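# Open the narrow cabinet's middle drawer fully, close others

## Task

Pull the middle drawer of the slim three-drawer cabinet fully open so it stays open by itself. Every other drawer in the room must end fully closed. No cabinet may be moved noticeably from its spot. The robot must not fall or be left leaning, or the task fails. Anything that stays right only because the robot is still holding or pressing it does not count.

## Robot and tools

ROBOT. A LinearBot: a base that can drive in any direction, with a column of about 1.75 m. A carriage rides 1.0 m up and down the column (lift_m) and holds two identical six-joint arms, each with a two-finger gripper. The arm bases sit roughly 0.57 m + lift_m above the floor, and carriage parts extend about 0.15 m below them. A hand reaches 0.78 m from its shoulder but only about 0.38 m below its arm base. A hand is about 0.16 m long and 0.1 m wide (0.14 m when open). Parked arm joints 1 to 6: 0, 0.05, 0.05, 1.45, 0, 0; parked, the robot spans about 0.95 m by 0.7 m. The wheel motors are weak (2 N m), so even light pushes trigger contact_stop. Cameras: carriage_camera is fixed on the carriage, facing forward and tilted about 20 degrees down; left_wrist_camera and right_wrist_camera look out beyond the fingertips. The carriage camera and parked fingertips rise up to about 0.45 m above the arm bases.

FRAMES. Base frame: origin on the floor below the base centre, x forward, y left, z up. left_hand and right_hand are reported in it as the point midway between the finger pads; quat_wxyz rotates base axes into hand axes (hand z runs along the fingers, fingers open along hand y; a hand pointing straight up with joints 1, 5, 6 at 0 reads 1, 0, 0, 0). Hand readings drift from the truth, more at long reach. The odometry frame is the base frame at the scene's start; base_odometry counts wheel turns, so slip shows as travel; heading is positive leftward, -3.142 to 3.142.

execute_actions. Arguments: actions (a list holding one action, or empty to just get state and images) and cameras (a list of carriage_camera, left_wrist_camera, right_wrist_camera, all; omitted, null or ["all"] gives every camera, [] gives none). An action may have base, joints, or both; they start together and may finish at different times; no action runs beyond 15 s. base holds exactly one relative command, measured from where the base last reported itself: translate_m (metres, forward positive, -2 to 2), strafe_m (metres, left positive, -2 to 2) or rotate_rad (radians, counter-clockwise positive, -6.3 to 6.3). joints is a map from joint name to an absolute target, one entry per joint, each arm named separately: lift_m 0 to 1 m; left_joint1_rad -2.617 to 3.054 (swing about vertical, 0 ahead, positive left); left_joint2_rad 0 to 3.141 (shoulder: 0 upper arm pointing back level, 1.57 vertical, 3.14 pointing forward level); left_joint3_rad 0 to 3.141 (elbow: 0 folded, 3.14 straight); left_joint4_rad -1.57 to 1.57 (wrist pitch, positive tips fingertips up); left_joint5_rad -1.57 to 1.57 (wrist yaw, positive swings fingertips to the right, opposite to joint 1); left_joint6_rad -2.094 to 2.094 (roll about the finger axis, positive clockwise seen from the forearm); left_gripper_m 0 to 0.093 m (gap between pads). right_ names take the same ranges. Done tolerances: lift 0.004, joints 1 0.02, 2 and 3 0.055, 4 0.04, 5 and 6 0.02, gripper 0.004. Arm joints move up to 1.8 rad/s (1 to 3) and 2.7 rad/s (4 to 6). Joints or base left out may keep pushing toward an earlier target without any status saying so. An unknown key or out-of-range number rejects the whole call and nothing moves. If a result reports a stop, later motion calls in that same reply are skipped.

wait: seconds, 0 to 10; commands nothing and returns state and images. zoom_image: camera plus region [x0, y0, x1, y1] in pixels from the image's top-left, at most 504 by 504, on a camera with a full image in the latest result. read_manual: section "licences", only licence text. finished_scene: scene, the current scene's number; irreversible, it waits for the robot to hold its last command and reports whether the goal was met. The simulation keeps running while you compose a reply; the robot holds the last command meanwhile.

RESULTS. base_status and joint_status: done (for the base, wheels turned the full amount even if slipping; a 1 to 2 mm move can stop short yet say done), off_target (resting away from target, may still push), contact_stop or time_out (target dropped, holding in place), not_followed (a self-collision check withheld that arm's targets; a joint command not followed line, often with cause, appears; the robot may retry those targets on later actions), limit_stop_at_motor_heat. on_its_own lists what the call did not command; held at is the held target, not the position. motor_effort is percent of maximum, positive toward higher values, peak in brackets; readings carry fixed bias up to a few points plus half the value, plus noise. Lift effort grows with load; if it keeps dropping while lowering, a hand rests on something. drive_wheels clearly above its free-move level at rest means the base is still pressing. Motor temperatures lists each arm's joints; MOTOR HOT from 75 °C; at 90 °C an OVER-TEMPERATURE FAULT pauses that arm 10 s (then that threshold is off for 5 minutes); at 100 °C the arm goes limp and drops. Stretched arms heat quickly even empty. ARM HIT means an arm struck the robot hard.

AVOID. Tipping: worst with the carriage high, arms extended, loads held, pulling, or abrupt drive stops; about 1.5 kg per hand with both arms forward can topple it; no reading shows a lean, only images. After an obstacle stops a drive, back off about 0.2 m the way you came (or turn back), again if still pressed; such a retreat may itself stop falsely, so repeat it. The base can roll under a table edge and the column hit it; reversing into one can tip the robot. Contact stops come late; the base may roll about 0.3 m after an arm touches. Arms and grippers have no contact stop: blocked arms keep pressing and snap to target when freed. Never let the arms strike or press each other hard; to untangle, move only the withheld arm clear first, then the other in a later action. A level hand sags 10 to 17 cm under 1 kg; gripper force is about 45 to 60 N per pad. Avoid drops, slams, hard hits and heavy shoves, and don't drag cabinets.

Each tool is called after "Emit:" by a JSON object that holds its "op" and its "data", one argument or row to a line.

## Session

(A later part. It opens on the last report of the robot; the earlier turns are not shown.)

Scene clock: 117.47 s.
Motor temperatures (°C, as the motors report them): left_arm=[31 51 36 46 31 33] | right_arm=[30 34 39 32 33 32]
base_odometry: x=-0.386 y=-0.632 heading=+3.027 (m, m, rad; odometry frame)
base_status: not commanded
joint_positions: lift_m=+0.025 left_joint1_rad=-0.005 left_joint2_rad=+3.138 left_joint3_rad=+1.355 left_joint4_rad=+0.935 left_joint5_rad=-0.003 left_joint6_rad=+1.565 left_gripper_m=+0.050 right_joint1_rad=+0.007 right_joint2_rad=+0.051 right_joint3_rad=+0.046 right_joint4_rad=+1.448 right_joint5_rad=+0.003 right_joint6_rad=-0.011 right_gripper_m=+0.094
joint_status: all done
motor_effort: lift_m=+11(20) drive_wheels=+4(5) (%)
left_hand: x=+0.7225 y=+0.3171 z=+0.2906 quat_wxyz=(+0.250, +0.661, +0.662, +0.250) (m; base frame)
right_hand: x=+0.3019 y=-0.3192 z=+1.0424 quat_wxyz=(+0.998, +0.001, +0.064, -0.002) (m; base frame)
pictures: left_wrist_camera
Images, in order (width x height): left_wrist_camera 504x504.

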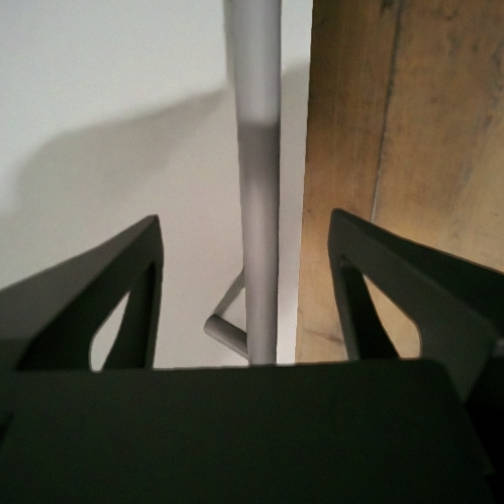

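Emit:
{"op": "execute_actions", "data": {
  "actions": [
    {"base":{"translate_m":-0.3}}
  ],
  "cameras": ["carriage_camera"]
}}

Emit:
{"op": "execute_actions", "data": {
  "actions": [
    {"base":{"rotate_rad":2.6},"joints":{"left_joint2_rad":0.05,"left_joint3_rad":0.05,"left_joint4_rad":0.2,"left_joint5_rad":-0.9,"left_joint6_rad":0,"left_gripper_m":0.093,"right_joint4_rad":0.2,"right_joint5_rad":0.6}}
  ]
}}

Scene clock: 127.53 s.
Motor temperatures (°C, as the motors report them): left_arm=[31 53 35 46 31 33] | right_arm=[30 34 39 32 33 32]
base_odometry: x=-0.088 y=-0.666 heading=+3.026 (m, m, rad; odometry frame)
base_status: done
joint_positions: lift_m=+0.025 left_joint1_rad=-0.005 left_joint2_rad=+3.138 left_joint3_rad=+1.355 left_joint4_rad=+0.935 left_joint5_rad=-0.003 left_joint6_rad=+1.565 left_gripper_m=+0.050 right_joint1_rad=+0.007 right_joint2_rad=+0.051 right_joint3_rad=+0.046 right_joint4_rad=+1.448 right_joint5_rad=+0.003 right_joint6_rad=-0.011 right_gripper_m=+0.094
joint_status: not commanded
motor_effort: lift_m=+16(17) drive_wheels=-6(29) (%)
left_hand: x=+0.7225 y=+0.3171 z=+0.2906 quat_wxyz=(+0.250, +0.661, +0.662, +0.250) (m; base frame)
right_hand: x=+0.3019 y=-0.3192 z=+1.0424 quat_wxyz=(+0.998, +0.001, +0.064, -0.002) (m; base frame)
pictures: carriage_camera
Images, in order (width x height): carriage_camera 504x504.

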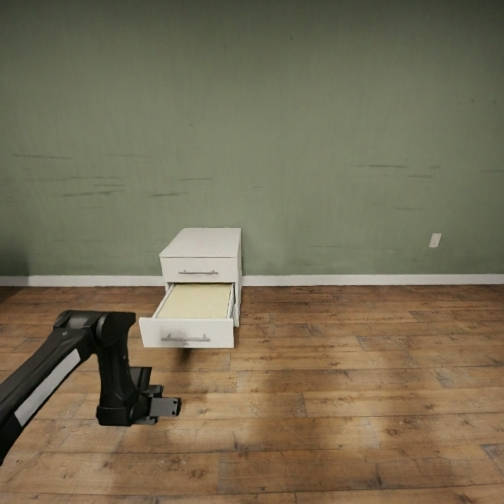

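Scene clock: 131.43 s.
Motor temperatures (°C, as the motors report them): left_arm=[31 51 35 46 31 33] | right_arm=[30 34 39 33 33 32]
base_odometry: x=-0.088 y=-0.667 heading=-0.658 (m, m, rad; odometry frame)
base_status: done
joint_positions: lift_m=+0.025 left_joint1_rad=-0.006 left_joint2_rad=+0.066 left_joint3_rad=+0.070 left_joint4_rad=+0.208 left_joint5_rad=-0.898 left_joint6_rad=+0.004 left_gripper_m=+0.093 right_joint1_rad=+0.007 right_joint2_rad=+0.051 right_joint3_rad=+0.046 right_joint4_rad=+0.200 right_joint5_rad=+0.595 right_joint6_rad=-0.011 right_gripper_m=+0.094
joint_status: all done
motor_effort: lift_m=+17(14) drive_wheels=+10(31) (%)
left_hand: x=+0.4483 y=+0.4522 z=+0.8426 quat_wxyz=(+0.701, -0.335, +0.568, +0.272) (m; base frame)
right_hand: x=+0.4835 y=-0.4137 z=+0.8405 quat_wxyz=(+0.738, +0.221, +0.609, -0.188) (m; base frame)
pictures: carriage_camera, left_wrist_camera, right_wrist_camera
Images, in order (width x height): carriage_camera 504x504, left_wrist_camera 504x504, right_wrist_camera 504x504.

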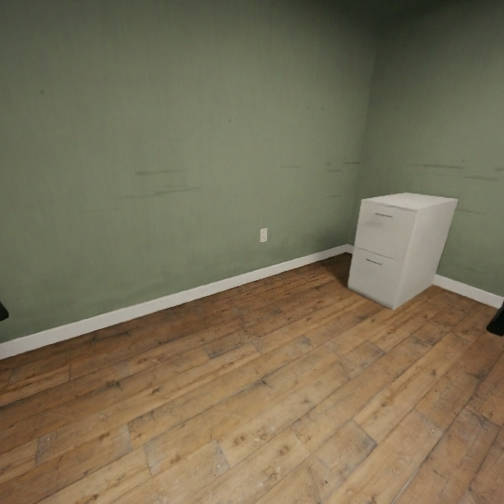

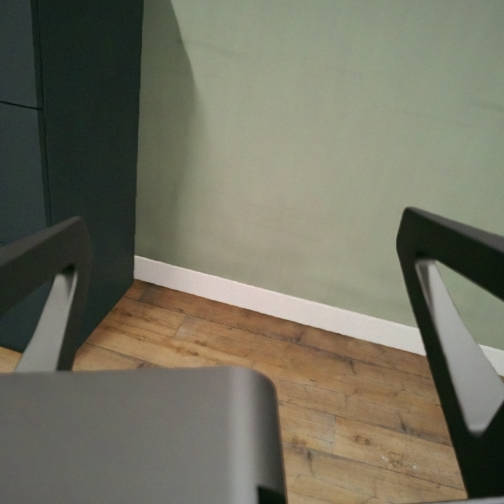

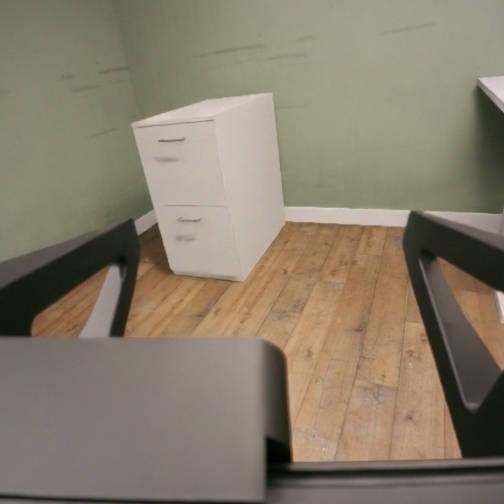

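All flush.

Emit:
{"op": "finished_scene", "data": {
  "scene": 1
}}

The scene is finished: the task was done.


## Next scene

The same job, from a new start.

Emit:
{"op": "execute_actions", "data": {
  "actions": []
}}

Scene clock: 0.00 s.
Motor temperatures (°C, as the motors report them): left_arm=[31 37 34 40 31 33] | right_arm=[30 32 35 32 33 32]
base_odometry: x=+0.000 y=+0.000 heading=+0.000 (m, m, rad; odometry frame)
base_status: not commanded
joint_positions: lift_m=+0.297 left_joint1_rad=-0.020 left_joint2_rad=+0.042 left_joint3_rad=+0.020 left_joint4_rad=+1.438 left_joint5_rad=-0.023 left_joint6_rad=-0.042 left_gripper_m=+0.094 right_joint1_rad=-0.019 right_joint2_rad=+0.057 right_joint3_rad=+0.042 right_joint4_rad=+1.459 right_joint5_rad=+0.016 right_joint6_rad=+0.001 right_gripper_m=+0.094
joint_status: not commanded
motor_effort: lift_m=+17 drive_wheels=+3 (%)
left_hand: x=+0.3096 y=+0.3220 z=+1.3070 quat_wxyz=(+0.996, -0.012, +0.077, -0.030) (m; base frame)
right_hand: x=+0.3025 y=-0.3222 z=+1.3137 quat_wxyz=(+0.998, +0.009, +0.064, -0.010) (m; base frame)
pictures: carriage_camera, left_wrist_camera, right_wrist_camera
Images, in order (width x height): carriage_camera 504x504, left_wrist_camera 504x504, right_wrist_camera 504x504.

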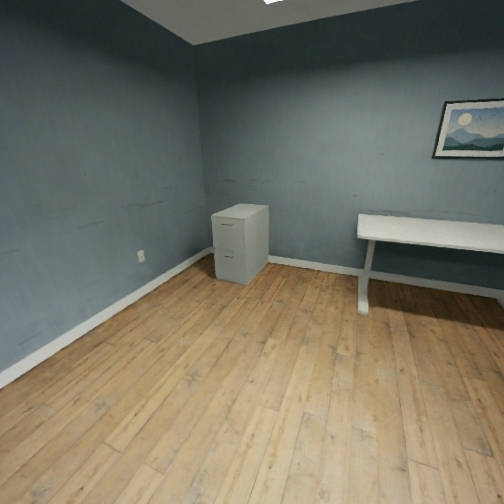

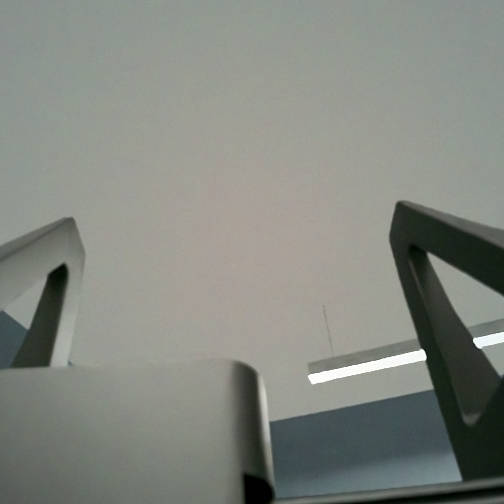

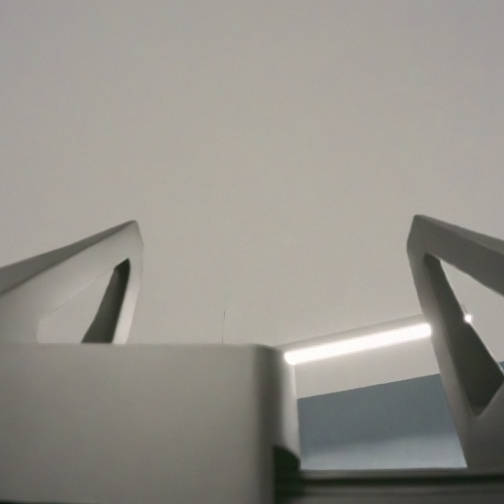

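Emit:
{"op": "zoom_image", "data": {
  "camera": "carriage_camera",
  "region": [190, 190, 300, 300]
}}

Emit:
{"op": "execute_actions", "data": {
  "actions": [
    {"base":{"rotate_rad":-0.2},"joints":{"lift_m":0.1,"right_joint4_rad":0.0,"right_joint5_rad":1.5,"left_joint4_rad":0.0,"left_joint5_rad":-1.5}}
  ]
}}

Region (190, 190, 300, 300) of carriage_camera's 504x504 image, scaled by 4.582, with more detail than that image has.

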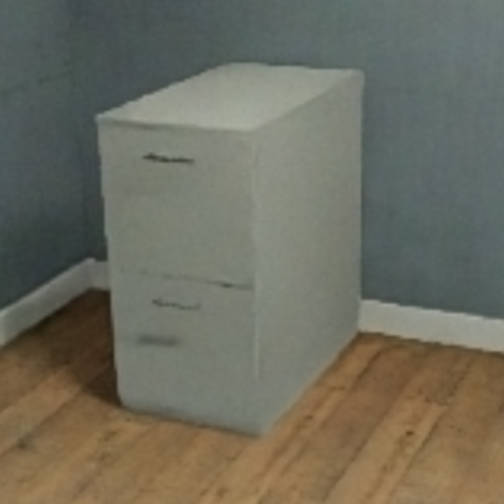

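Scene clock: 13.27 s.
Motor temperatures (°C, as the motors report them): left_arm=[31 37 35 40 31 33] | right_arm=[30 33 37 32 33 32]
base_odometry: x=+0.000 y=+0.000 heading=-0.200 (m, m, rad; odometry frame)
base_status: done
joint_positions: lift_m=+0.100 left_joint1_rad=-0.020 left_joint2_rad=+0.042 left_joint3_rad=+0.020 left_joint4_rad=+0.015 left_joint5_rad=-1.493 left_joint6_rad=-0.042 left_gripper_m=+0.094 right_joint1_rad=-0.019 right_joint2_rad=+0.057 right_joint3_rad=+0.042 right_joint4_rad=+0.004 right_joint5_rad=+1.491 right_joint6_rad=+0.001 right_gripper_m=+0.094
joint_status: all done
motor_effort: lift_m=+15(18) drive_wheels=+8(13) (%)
left_hand: x=+0.3623 y=+0.4884 z=+0.8662 quat_wxyz=(+0.532, -0.484, +0.516, +0.466) (m; base frame)
right_hand: x=+0.3556 y=-0.4919 z=+0.8717 quat_wxyz=(+0.512, +0.482, +0.518, -0.487) (m; base frame)
pictures: carriage_camera, left_wrist_camera, right_wrist_camera
Images, in order (width x height): carriage_camera 504x504, left_wrist_camera 504x504, right_wrist_camera 504x504.

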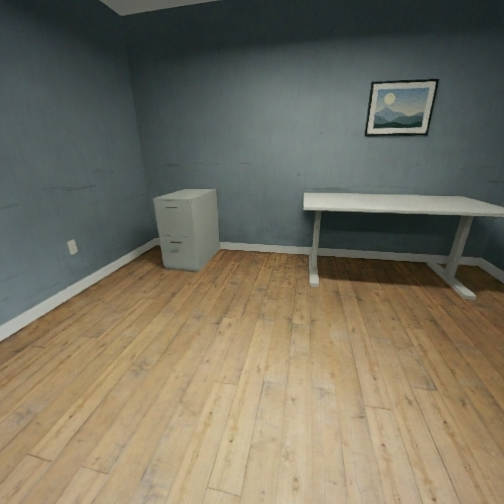

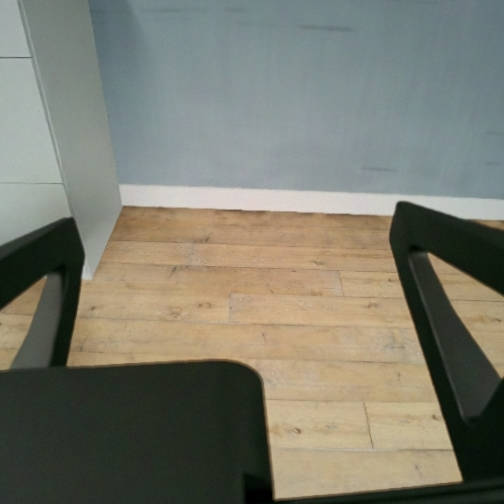

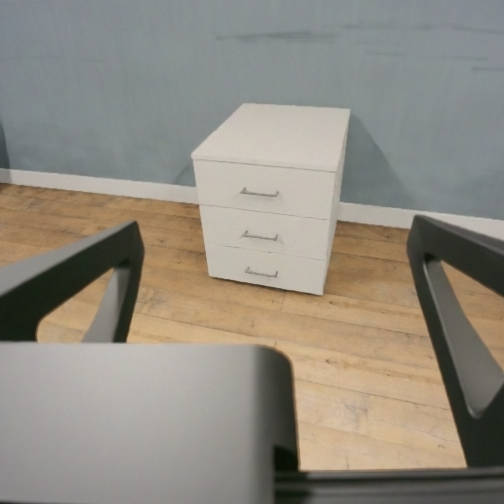

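Emit:
{"op": "execute_actions", "data": {
  "actions": [
    {"base":{"rotate_rad":-1.78},"joints":{"lift_m":0.0,"right_joint4_rad":1.45,"right_joint5_rad":0,"left_joint1_rad":0,"left_joint5_rad":0}}
  ],
  "cameras": ["carriage_camera","left_wrist_camera"]
}}

Scene clock: 21.40 s.
Motor temperatures (°C, as the motors report them): left_arm=[31 36 37 43 31 33] | right_arm=[30 33 38 33 33 32]
base_odometry: x=+0.000 y=+0.000 heading=-1.978 (m, m, rad; odometry frame)
base_status: done
joint_positions: lift_m=+0.000 left_joint1_rad=-0.009 left_joint2_rad=+0.042 left_joint3_rad=+0.020 left_joint4_rad=+0.008 left_joint5_rad=-0.006 left_joint6_rad=-0.042 left_gripper_m=+0.094 right_joint1_rad=-0.019 right_joint2_rad=+0.057 right_joint3_rad=+0.042 right_joint4_rad=+1.439 right_joint5_rad=+0.009 right_joint6_rad=+0.001 right_gripper_m=+0.094
joint_status: all done
motor_effort: lift_m=+15(18) drive_wheels=+10(30) (%)
left_hand: x=+0.5174 y=+0.3177 z=+0.7632 quat_wxyz=(+0.702, -0.014, +0.712, -0.016) (m; base frame)
right_hand: x=+0.3072 y=-0.3212 z=+1.0159 quat_wxyz=(+0.997, +0.005, +0.073, -0.010) (m; base frame)
pictures: carriage_camera, left_wrist_camera
Images, in order (width x height): carriage_camera 504x504, left_wrist_camera 504x504.

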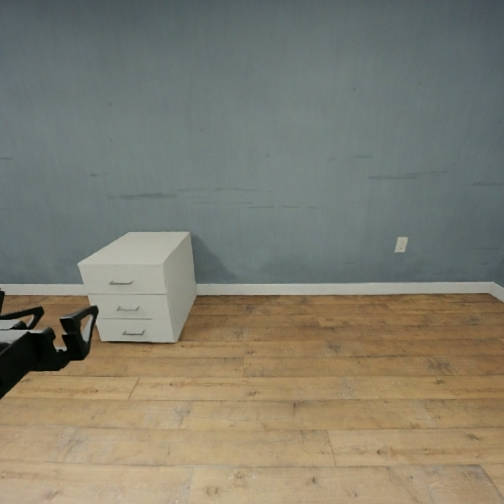

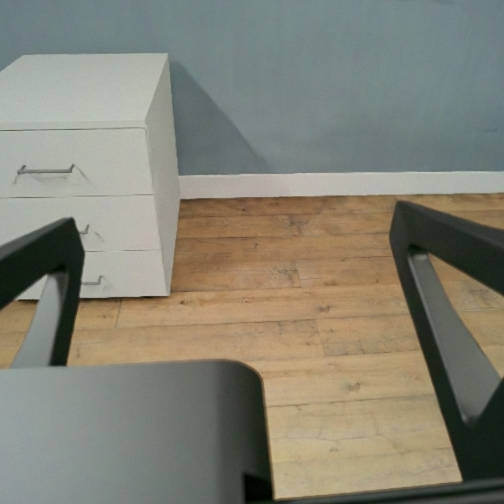

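Emit:
{"op": "execute_actions", "data": {
  "actions": [
    {"base":{"strafe_m":0.36},"joints":{"left_joint2_rad":3.14,"left_joint3_rad":1.34,"left_joint4_rad":0.94,"left_joint6_rad":1.57,"left_gripper_m":0.05}}
  ],
  "cameras": ["carriage_camera"]
}}

Emit:
{"op": "execute_actions", "data": {
  "actions": [
    {"base":{"translate_m":0.38},"joints":{"lift_m":0.03}}
  ],
  "cameras": ["carriage_camera","left_wrist_camera"]
}}

Scene clock: 29.63 s.
Motor temperatures (°C, as the motors report them): left_arm=[31 37 38 45 31 33] | right_arm=[30 33 38 32 33 32]
base_odometry: x=+0.331 y=-0.143 heading=-1.979 (m, m, rad; odometry frame)
base_status: done
joint_positions: lift_m=+0.000 left_joint1_rad=-0.005 left_joint2_rad=+3.130 left_joint3_rad=+1.345 left_joint4_rad=+0.939 left_joint5_rad=-0.006 left_joint6_rad=+1.566 left_gripper_m=+0.050 right_joint1_rad=-0.019 right_joint2_rad=+0.057 right_joint3_rad=+0.042 right_joint4_rad=+1.439 right_joint5_rad=+0.008 right_joint6_rad=+0.001 right_gripper_m=+0.094
joint_status: all done
motor_effort: lift_m=+15(16) drive_wheels=-6(28) (%)
left_hand: x=+0.7229 y=+0.3175 z=+0.2684 quat_wxyz=(+0.250, +0.660, +0.662, +0.252) (m; base frame)
right_hand: x=+0.3072 y=-0.3210 z=+1.0159 quat_wxyz=(+0.997, +0.005, +0.073, -0.010) (m; base frame)
pictures: carriage_camera
Images, in order (width x height): carriage_camera 504x504.

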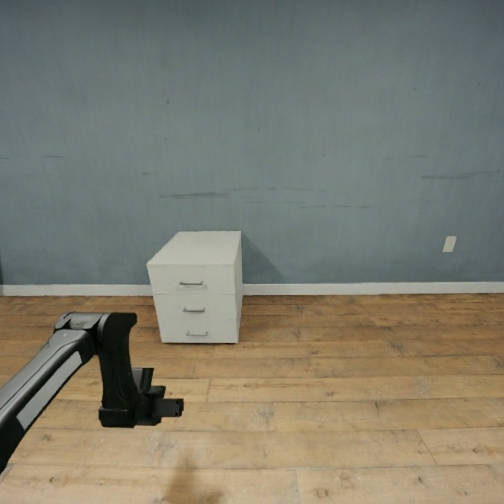

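Scene clock: 32.50 s.
Motor temperatures (°C, as the motors report them): left_arm=[31 39 38 45 31 33] | right_arm=[30 33 38 32 33 32]
base_odometry: x=+0.180 y=-0.492 heading=-1.978 (m, m, rad; odometry frame)
base_status: done
joint_positions: lift_m=+0.030 left_joint1_rad=-0.005 left_joint2_rad=+3.130 left_joint3_rad=+1.345 left_joint4_rad=+0.946 left_joint5_rad=-0.005 left_joint6_rad=+1.566 left_gripper_m=+0.050 right_joint1_rad=-0.019 right_joint2_rad=+0.057 right_joint3_rad=+0.042 right_joint4_rad=+1.443 right_joint5_rad=+0.008 right_joint6_rad=+0.001 right_gripper_m=+0.094
joint_status: all done
motor_effort: lift_m=+18(19) drive_wheels=-6(26) (%)
left_hand: x=+0.7239 y=+0.3174 z=+0.2993 quat_wxyz=(+0.253, +0.660, +0.661, +0.253) (m; base frame)
right_hand: x=+0.3062 y=-0.3208 z=+1.0461 quat_wxyz=(+0.997, +0.004, +0.071, -0.010) (m; base frame)
pictures: carriage_camera, left_wrist_camera
Images, in order (width x height): carriage_camera 504x504, left_wrist_camera 504x504.

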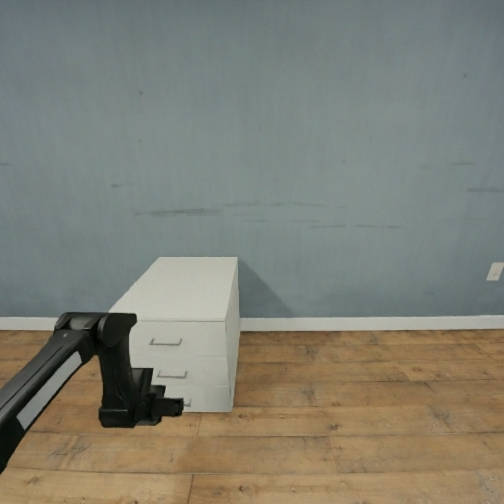

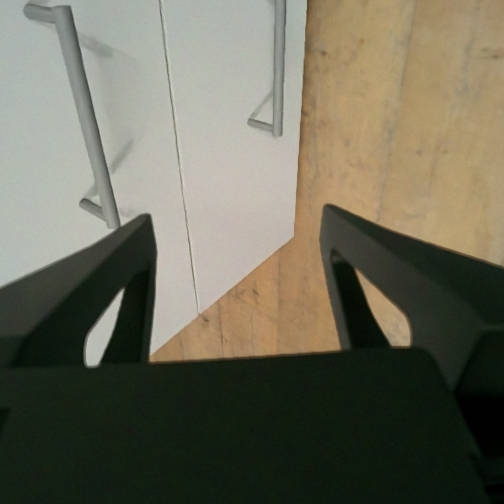

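Emit:
{"op": "execute_actions", "data": {
  "actions": [
    {"base":{"translate_m":0.07}}
  ],
  "cameras": ["left_wrist_camera"]
}}

Scene clock: 37.77 s.
Motor temperatures (°C, as the motors report them): left_arm=[31 41 38 46 31 33] | right_arm=[30 33 39 32 33 32]
base_odometry: x=+0.153 y=-0.556 heading=-1.978 (m, m, rad; odometry frame)
base_status: done
joint_positions: lift_m=+0.030 left_joint1_rad=-0.004 left_joint2_rad=+3.130 left_joint3_rad=+1.345 left_joint4_rad=+0.946 left_joint5_rad=-0.005 left_joint6_rad=+1.566 left_gripper_m=+0.050 right_joint1_rad=-0.019 right_joint2_rad=+0.057 right_joint3_rad=+0.042 right_joint4_rad=+1.444 right_joint5_rad=+0.008 right_joint6_rad=+0.001 right_gripper_m=+0.094
joint_status: not commanded
motor_effort: lift_m=+15(15) drive_wheels=-6(29) (%)
left_hand: x=+0.7239 y=+0.3177 z=+0.2993 quat_wxyz=(+0.253, +0.659, +0.661, +0.253) (m; base frame)
right_hand: x=+0.3060 y=-0.3208 z=+1.0461 quat_wxyz=(+0.997, +0.004, +0.071, -0.010) (m; base frame)
pictures: left_wrist_camera
Images, in order (width x height): left_wrist_camera 504x504.

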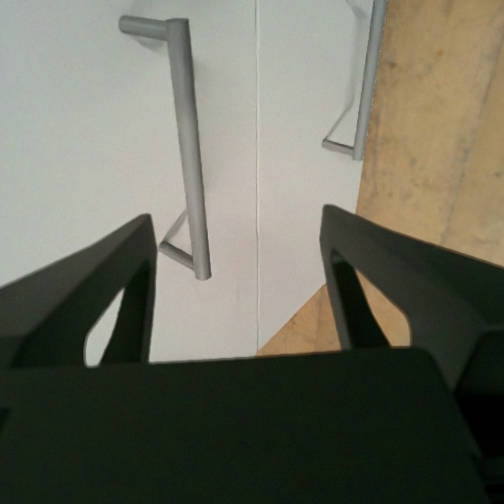

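Emit:
{"op": "execute_actions", "data": {
  "actions": [
    {"base":{"translate_m":0.04},"joints":{"lift_m":0.012}}
  ],
  "cameras": ["left_wrist_camera"]
}}

Emit:
{"op": "execute_actions", "data": {
  "actions": [
    {"joints":{"lift_m":0.0}}
  ],
  "cameras": ["left_wrist_camera"]
}}

Scene clock: 44.23 s.
Motor temperatures (°C, as the motors report them): left_arm=[31 44 37 46 31 33] | right_arm=[30 33 39 32 33 32]
base_odometry: x=+0.137 y=-0.593 heading=-1.977 (m, m, rad; odometry frame)
base_status: done
joint_positions: lift_m=+0.012 left_joint1_rad=-0.004 left_joint2_rad=+3.133 left_joint3_rad=+1.345 left_joint4_rad=+0.946 left_joint5_rad=-0.004 left_joint6_rad=+1.566 left_gripper_m=+0.050 right_joint1_rad=-0.019 right_joint2_rad=+0.057 right_joint3_rad=+0.042 right_joint4_rad=+1.446 right_joint5_rad=+0.007 right_joint6_rad=+0.001 right_gripper_m=+0.094
joint_status: all done
motor_effort: lift_m=+15(22) drive_wheels=-5(31) (%)
left_hand: x=+0.7228 y=+0.3178 z=+0.2801 quat_wxyz=(+0.252, +0.660, +0.662, +0.252) (m; base frame)
right_hand: x=+0.3056 y=-0.3208 z=+1.0281 quat_wxyz=(+0.998, +0.004, +0.070, -0.010) (m; base frame)
pictures: left_wrist_camera
Images, in order (width x height): left_wrist_camera 504x504.

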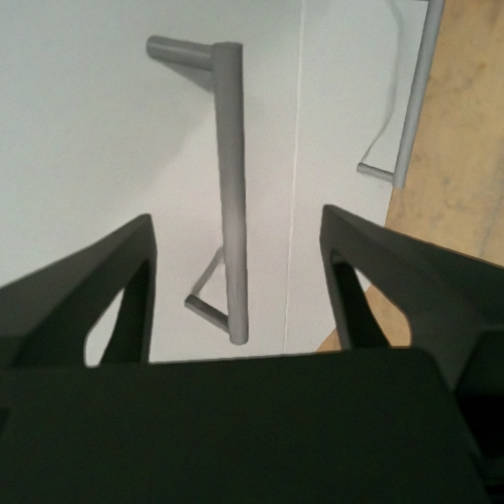

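Scene clock: 44.83 s.
Motor temperatures (°C, as the motors report them): left_arm=[31 44 37 46 31 33] | right_arm=[30 33 39 32 33 32]
base_odometry: x=+0.137 y=-0.593 heading=-1.977 (m, m, rad; odometry frame)
base_status: not commanded
joint_positions: lift_m=+0.000 left_joint1_rad=-0.004 left_joint2_rad=+3.134 left_joint3_rad=+1.345 left_joint4_rad=+0.947 left_joint5_rad=-0.004 left_joint6_rad=+1.566 left_gripper_m=+0.050 right_joint1_rad=-0.019 right_joint2_rad=+0.057 right_joint3_rad=+0.042 right_joint4_rad=+1.446 right_joint5_rad=+0.007 right_joint6_rad=+0.001 right_gripper_m=+0.094
joint_status: all done
motor_effort: lift_m=+16(17) drive_wheels=-3(5) (%)
left_hand: x=+0.7223 y=+0.3178 z=+0.2676 quat_wxyz=(+0.252, +0.660, +0.662, +0.252) (m; base frame)
right_hand: x=+0.3055 y=-0.3207 z=+1.0161 quat_wxyz=(+0.998, +0.004, +0.070, -0.010) (m; base frame)
pictures: left_wrist_camera
Images, in order (width x height): left_wrist_camera 504x504.

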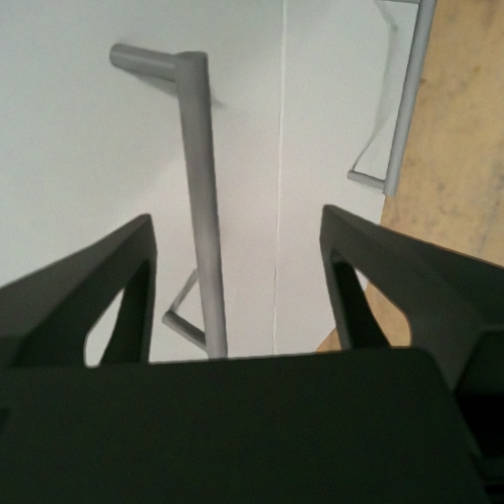

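Emit:
{"op": "execute_actions", "data": {
  "actions": [
    {"base":{"translate_m":0.021},"joints":{"left_joint4_rad":0.905,"left_gripper_m":0.04}}
  ],
  "cameras": ["left_wrist_camera"]
}}

Emit:
{"op": "execute_actions", "data": {
  "actions": [
    {"joints":{"left_gripper_m":0.0}}
  ],
  "cameras": ["left_wrist_camera"]
}}

Scene clock: 49.27 s.
Motor temperatures (°C, as the motors report them): left_arm=[31 46 37 46 31 33] | right_arm=[30 33 39 32 33 32]
base_odometry: x=+0.129 y=-0.613 heading=-1.977 (m, m, rad; odometry frame)
base_status: done
joint_positions: lift_m=+0.000 left_joint1_rad=-0.004 left_joint2_rad=+3.134 left_joint3_rad=+1.345 left_joint4_rad=+0.918 left_joint5_rad=-0.004 left_joint6_rad=+1.566 left_gripper_m=+0.040 right_joint1_rad=-0.019 right_joint2_rad=+0.057 right_joint3_rad=+0.042 right_joint4_rad=+1.447 right_joint5_rad=+0.007 right_joint6_rad=+0.001 right_gripper_m=+0.094
joint_status: all done
motor_effort: lift_m=+18(16) drive_wheels=-3(29) (%)
left_hand: x=+0.7169 y=+0.3178 z=+0.2629 quat_wxyz=(+0.242, +0.663, +0.665, +0.243) (m; base frame)
right_hand: x=+0.3054 y=-0.3207 z=+1.0161 quat_wxyz=(+0.998, +0.004, +0.069, -0.010) (m; base frame)
pictures: left_wrist_camera
Images, in order (width x height): left_wrist_camera 504x504.

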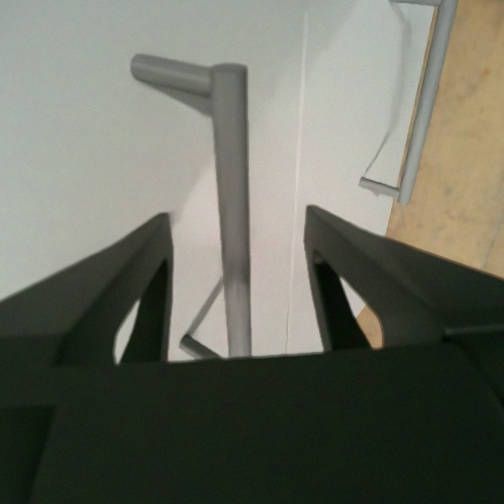

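Scene clock: 49.83 s.
Motor temperatures (°C, as the motors report them): left_arm=[31 46 37 46 31 33] | right_arm=[30 33 39 32 33 32]
base_odometry: x=+0.129 y=-0.613 heading=-1.977 (m, m, rad; odometry frame)
base_status: not commanded
joint_positions: lift_m=+0.000 left_joint1_rad=-0.004 left_joint2_rad=+3.134 left_joint3_rad=+1.345 left_joint4_rad=+0.922 left_joint5_rad=-0.004 left_joint6_rad=+1.566 left_gripper_m=+0.006 right_joint1_rad=-0.019 right_joint2_rad=+0.057 right_joint3_rad=+0.042 right_joint4_rad=+1.447 right_joint5_rad=+0.006 right_joint6_rad=+0.001 right_gripper_m=+0.094
joint_status: left_gripper_m off_target (ended at +0.006, target +0.000)
motor_effort: lift_m=+15(16) drive_wheels=-3(3) (%)
left_hand: x=+0.7176 y=+0.3178 z=+0.2635 quat_wxyz=(+0.243, +0.663, +0.665, +0.244) (m; base frame)
right_hand: x=+0.3054 y=-0.3206 z=+1.0161 quat_wxyz=(+0.998, +0.004, +0.069, -0.010) (m; base frame)
pictures: left_wrist_camera
Images, in order (width x height): left_wrist_camera 504x504.

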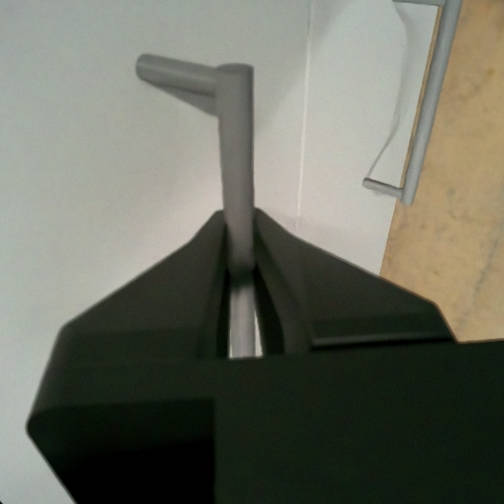

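Emit:
{"op": "execute_actions", "data": {
  "actions": [
    {"base":{"translate_m":-0.3}}
  ],
  "cameras": ["carriage_camera"]
}}

Scene clock: 54.00 s.
Motor temperatures (°C, as the motors report them): left_arm=[31 47 36 46 31 33] | right_arm=[30 33 39 32 33 32]
base_odometry: x=+0.247 y=-0.337 heading=-1.976 (m, m, rad; odometry frame)
base_status: done
joint_positions: lift_m=+0.000 left_joint1_rad=-0.001 left_joint2_rad=+3.134 left_joint3_rad=+1.349 left_joint4_rad=+0.915 left_joint5_rad=-0.006 left_joint6_rad=+1.567 left_gripper_m=+0.006 right_joint1_rad=-0.019 right_joint2_rad=+0.057 right_joint3_rad=+0.042 right_joint4_rad=+1.447 right_joint5_rad=+0.006 right_joint6_rad=+0.001 right_gripper_m=+0.094
joint_status: not commanded
motor_effort: lift_m=+16(17) drive_wheels=-4(43) (%)
left_hand: x=+0.7180 y=+0.3193 z=+0.2631 quat_wxyz=(+0.241, +0.662, +0.666, +0.244) (m; base frame)
right_hand: x=+0.3054 y=-0.3205 z=+1.0161 quat_wxyz=(+0.998, +0.004, +0.069, -0.010) (m; base frame)
pictures: carriage_camera
Images, in order (width x height): carriage_camera 504x504.

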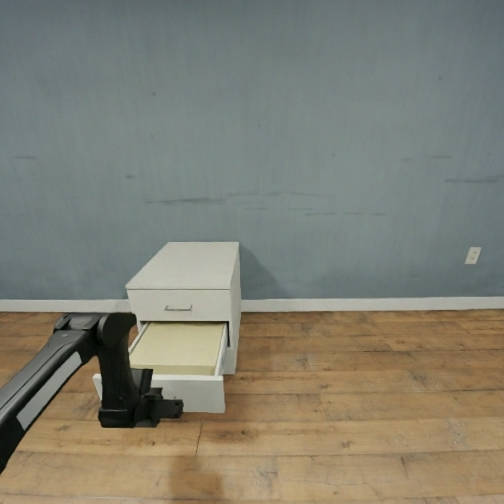

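Emit:
{"op": "execute_actions", "data": {
  "actions": [
    {"base":{"translate_m":-0.055}}
  ],
  "cameras": ["carriage_camera"]
}}

Scene clock: 60.50 s.
Motor temperatures (°C, as the motors report them): left_arm=[31 49 36 46 31 33] | right_arm=[30 34 39 32 33 32]
base_odometry: x=+0.269 y=-0.287 heading=-1.976 (m, m, rad; odometry frame)
base_status: done
joint_positions: lift_m=+0.000 left_joint1_rad=-0.001 left_joint2_rad=+3.134 left_joint3_rad=+1.354 left_joint4_rad=+0.914 left_joint5_rad=-0.003 left_joint6_rad=+1.567 left_gripper_m=+0.006 right_joint1_rad=-0.019 right_joint2_rad=+0.057 right_joint3_rad=+0.042 right_joint4_rad=+1.447 right_joint5_rad=+0.006 right_joint6_rad=+0.001 right_gripper_m=+0.094
joint_status: not commanded
motor_effort: lift_m=+18(18) drive_wheels=+4(30) (%)
left_hand: x=+0.7199 y=+0.3188 z=+0.2637 quat_wxyz=(+0.244, +0.662, +0.665, +0.244) (m; base frame)
right_hand: x=+0.3054 y=-0.3205 z=+1.0161 quat_wxyz=(+0.998, +0.004, +0.069, -0.010) (m; base frame)
pictures: carriage_camera
Images, in order (width x height): carriage_camera 504x504.

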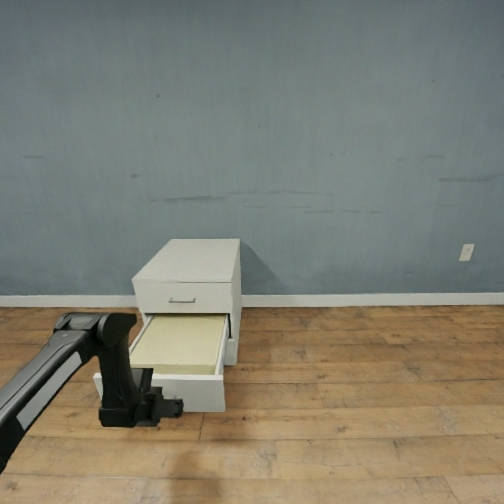

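Emit:
{"op": "execute_actions", "data": {
  "actions": [
    {"base":{"translate_m":-0.02}}
  ],
  "cameras": ["carriage_camera"]
}}

Scene clock: 63.47 s.
Motor temperatures (°C, as the motors report them): left_arm=[31 50 36 47 31 33] | right_arm=[30 34 39 32 33 32]
base_odometry: x=+0.277 y=-0.269 heading=-1.976 (m, m, rad; odometry frame)
base_status: done
joint_positions: lift_m=+0.000 left_joint1_rad=-0.001 left_joint2_rad=+3.145 left_joint3_rad=+1.420 left_joint4_rad=+0.884 left_joint5_rad=-0.003 left_joint6_rad=+1.567 left_gripper_m=+0.006 right_joint1_rad=-0.019 right_joint2_rad=+0.057 right_joint3_rad=+0.042 right_joint4_rad=+1.447 right_joint5_rad=+0.006 right_joint6_rad=+0.001 right_gripper_m=+0.094
joint_status: not commanded
motor_effort: lift_m=+19(19) drive_wheels=+18(35) (%)
left_hand: x=+0.7385 y=+0.3188 z=+0.2653 quat_wxyz=(+0.252, +0.659, +0.662, +0.253) (m; base frame)
right_hand: x=+0.3053 y=-0.3205 z=+1.0158 quat_wxyz=(+0.998, +0.004, +0.069, -0.010) (m; base frame)
pictures: carriage_camera
Images, in order (width x height): carriage_camera 504x504.

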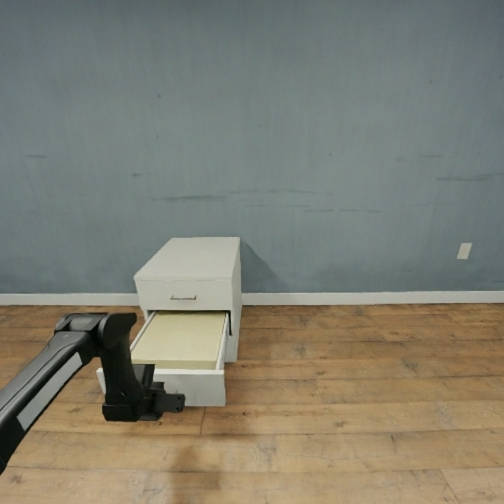

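At the stop. Release.

Emit:
{"op": "execute_actions", "data": {
  "actions": [
    {"joints":{"left_gripper_m":0.05}}
  ],
  "cameras": ["left_wrist_camera"]
}}

Emit:
{"op": "execute_actions", "data": {
  "actions": [
    {"joints":{"lift_m":0.025}}
  ],
  "cameras": ["left_wrist_camera"]
}}

Emit:
{"op": "execute_actions", "data": {
  "actions": [
    {"base":{"translate_m":-0.08}}
  ],
  "cameras": ["carriage_camera","left_wrist_camera"]
}}

Scene clock: 70.20 s.
Motor temperatures (°C, as the motors report them): left_arm=[31 53 36 48 31 33] | right_arm=[30 34 40 32 33 32]
base_odometry: x=+0.277 y=-0.268 heading=-1.976 (m, m, rad; odometry frame)
base_status: not commanded
joint_positions: lift_m=+0.000 left_joint1_rad=+0.000 left_joint2_rad=+3.136 left_joint3_rad=+1.354 left_joint4_rad=+0.905 left_joint5_rad=-0.003 left_joint6_rad=+1.567 left_gripper_m=+0.050 right_joint1_rad=-0.019 right_joint2_rad=+0.057 right_joint3_rad=+0.042 right_joint4_rad=+1.447 right_joint5_rad=+0.006 right_joint6_rad=+0.001 right_gripper_m=+0.094
joint_status: all done
motor_effort: lift_m=+16(20) drive_wheels=-4(20) (%)
left_hand: x=+0.7175 y=+0.3191 z=+0.2615 quat_wxyz=(+0.240, +0.663, +0.667, +0.241) (m; base frame)
right_hand: x=+0.3053 y=-0.3205 z=+1.0161 quat_wxyz=(+0.998, +0.004, +0.069, -0.010) (m; base frame)
pictures: left_wrist_camera
Images, in order (width x height): left_wrist_camera 504x504.

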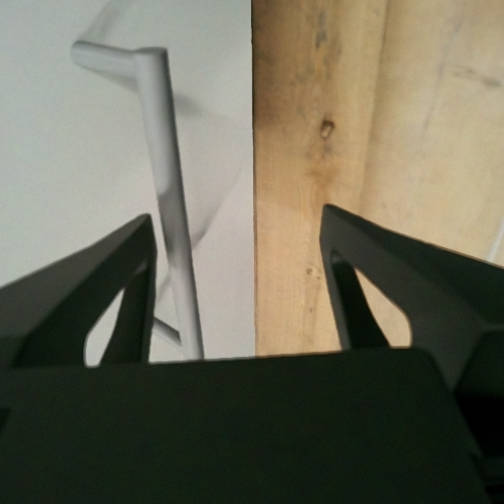

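Scene clock: 70.80 s.
Motor temperatures (°C, as the motors report them): left_arm=[31 53 36 48 31 33] | right_arm=[30 34 40 32 33 32]
base_odometry: x=+0.277 y=-0.268 heading=-1.976 (m, m, rad; odometry frame)
base_status: not commanded
joint_positions: lift_m=+0.025 left_joint1_rad=+0.000 left_joint2_rad=+3.135 left_joint3_rad=+1.354 left_joint4_rad=+0.912 left_joint5_rad=-0.003 left_joint6_rad=+1.567 left_gripper_m=+0.050 right_joint1_rad=-0.019 right_joint2_rad=+0.057 right_joint3_rad=+0.042 right_joint4_rad=+1.447 right_joint5_rad=+0.006 right_joint6_rad=+0.001 right_gripper_m=+0.094
joint_status: all done
motor_effort: lift_m=+14(19) drive_wheels=-4(4) (%)
left_hand: x=+0.7193 y=+0.3191 z=+0.2883 quat_wxyz=(+0.243, +0.662, +0.666, +0.243) (m; base frame)
right_hand: x=+0.3053 y=-0.3205 z=+1.0413 quat_wxyz=(+0.998, +0.004, +0.069, -0.010) (m; base frame)
pictures: left_wrist_camera
Images, in order (width x height): left_wrist_camera 504x504.

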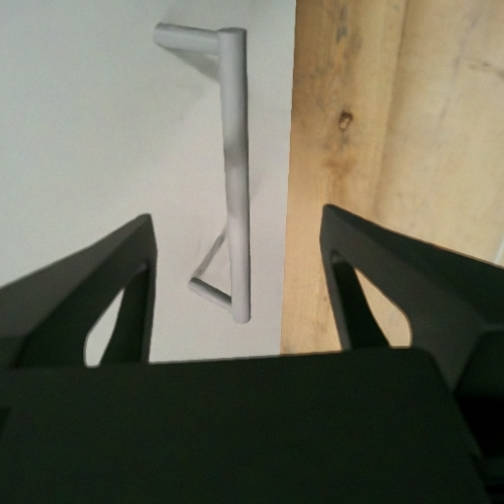

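Scene clock: 72.20 s.
Motor temperatures (°C, as the motors report them): left_arm=[31 53 36 48 31 33] | right_arm=[30 34 40 32 33 32]
base_odometry: x=+0.309 y=-0.195 heading=-1.976 (m, m, rad; odometry frame)
base_status: done
joint_positions: lift_m=+0.025 left_joint1_rad=+0.000 left_joint2_rad=+3.135 left_joint3_rad=+1.354 left_joint4_rad=+0.912 left_joint5_rad=-0.003 left_joint6_rad=+1.567 left_gripper_m=+0.050 right_joint1_rad=-0.019 right_joint2_rad=+0.057 right_joint3_rad=+0.042 right_joint4_rad=+1.447 right_joint5_rad=+0.006 right_joint6_rad=+0.001 right_gripper_m=+0.094
joint_status: not commanded
motor_effort: lift_m=+15(17) drive_wheels=-4(28) (%)
left_hand: x=+0.7193 y=+0.3191 z=+0.2883 quat_wxyz=(+0.243, +0.662, +0.666, +0.243) (m; base frame)
right_hand: x=+0.3053 y=-0.3205 z=+1.0413 quat_wxyz=(+0.998, +0.004, +0.069, -0.010) (m; base frame)
pictures: carriage_camera, left_wrist_camera
Images, in order (width x height): carriage_camera 504x504, left_wrist_camera 504x504.

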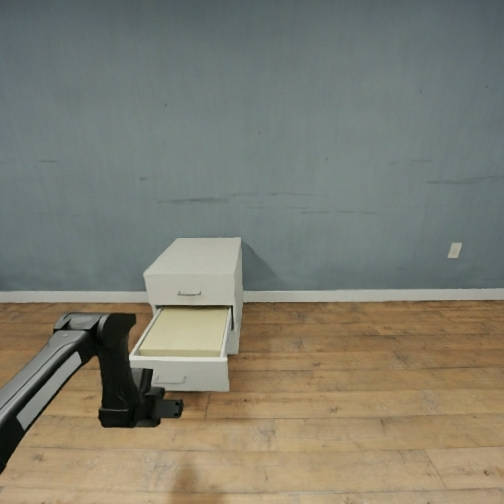

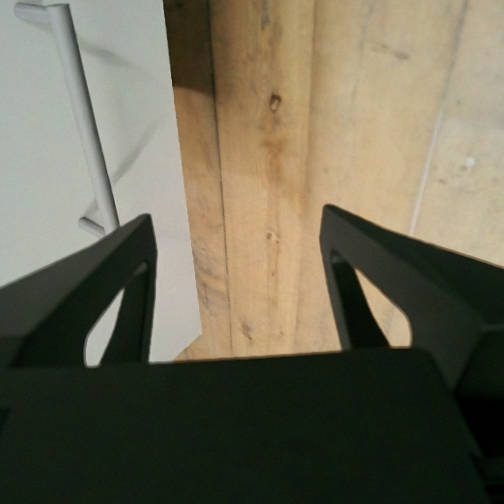

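Emit:
{"op": "finished_scene", "data": {
  "scene": 2
}}

The scene is finished: the task was done.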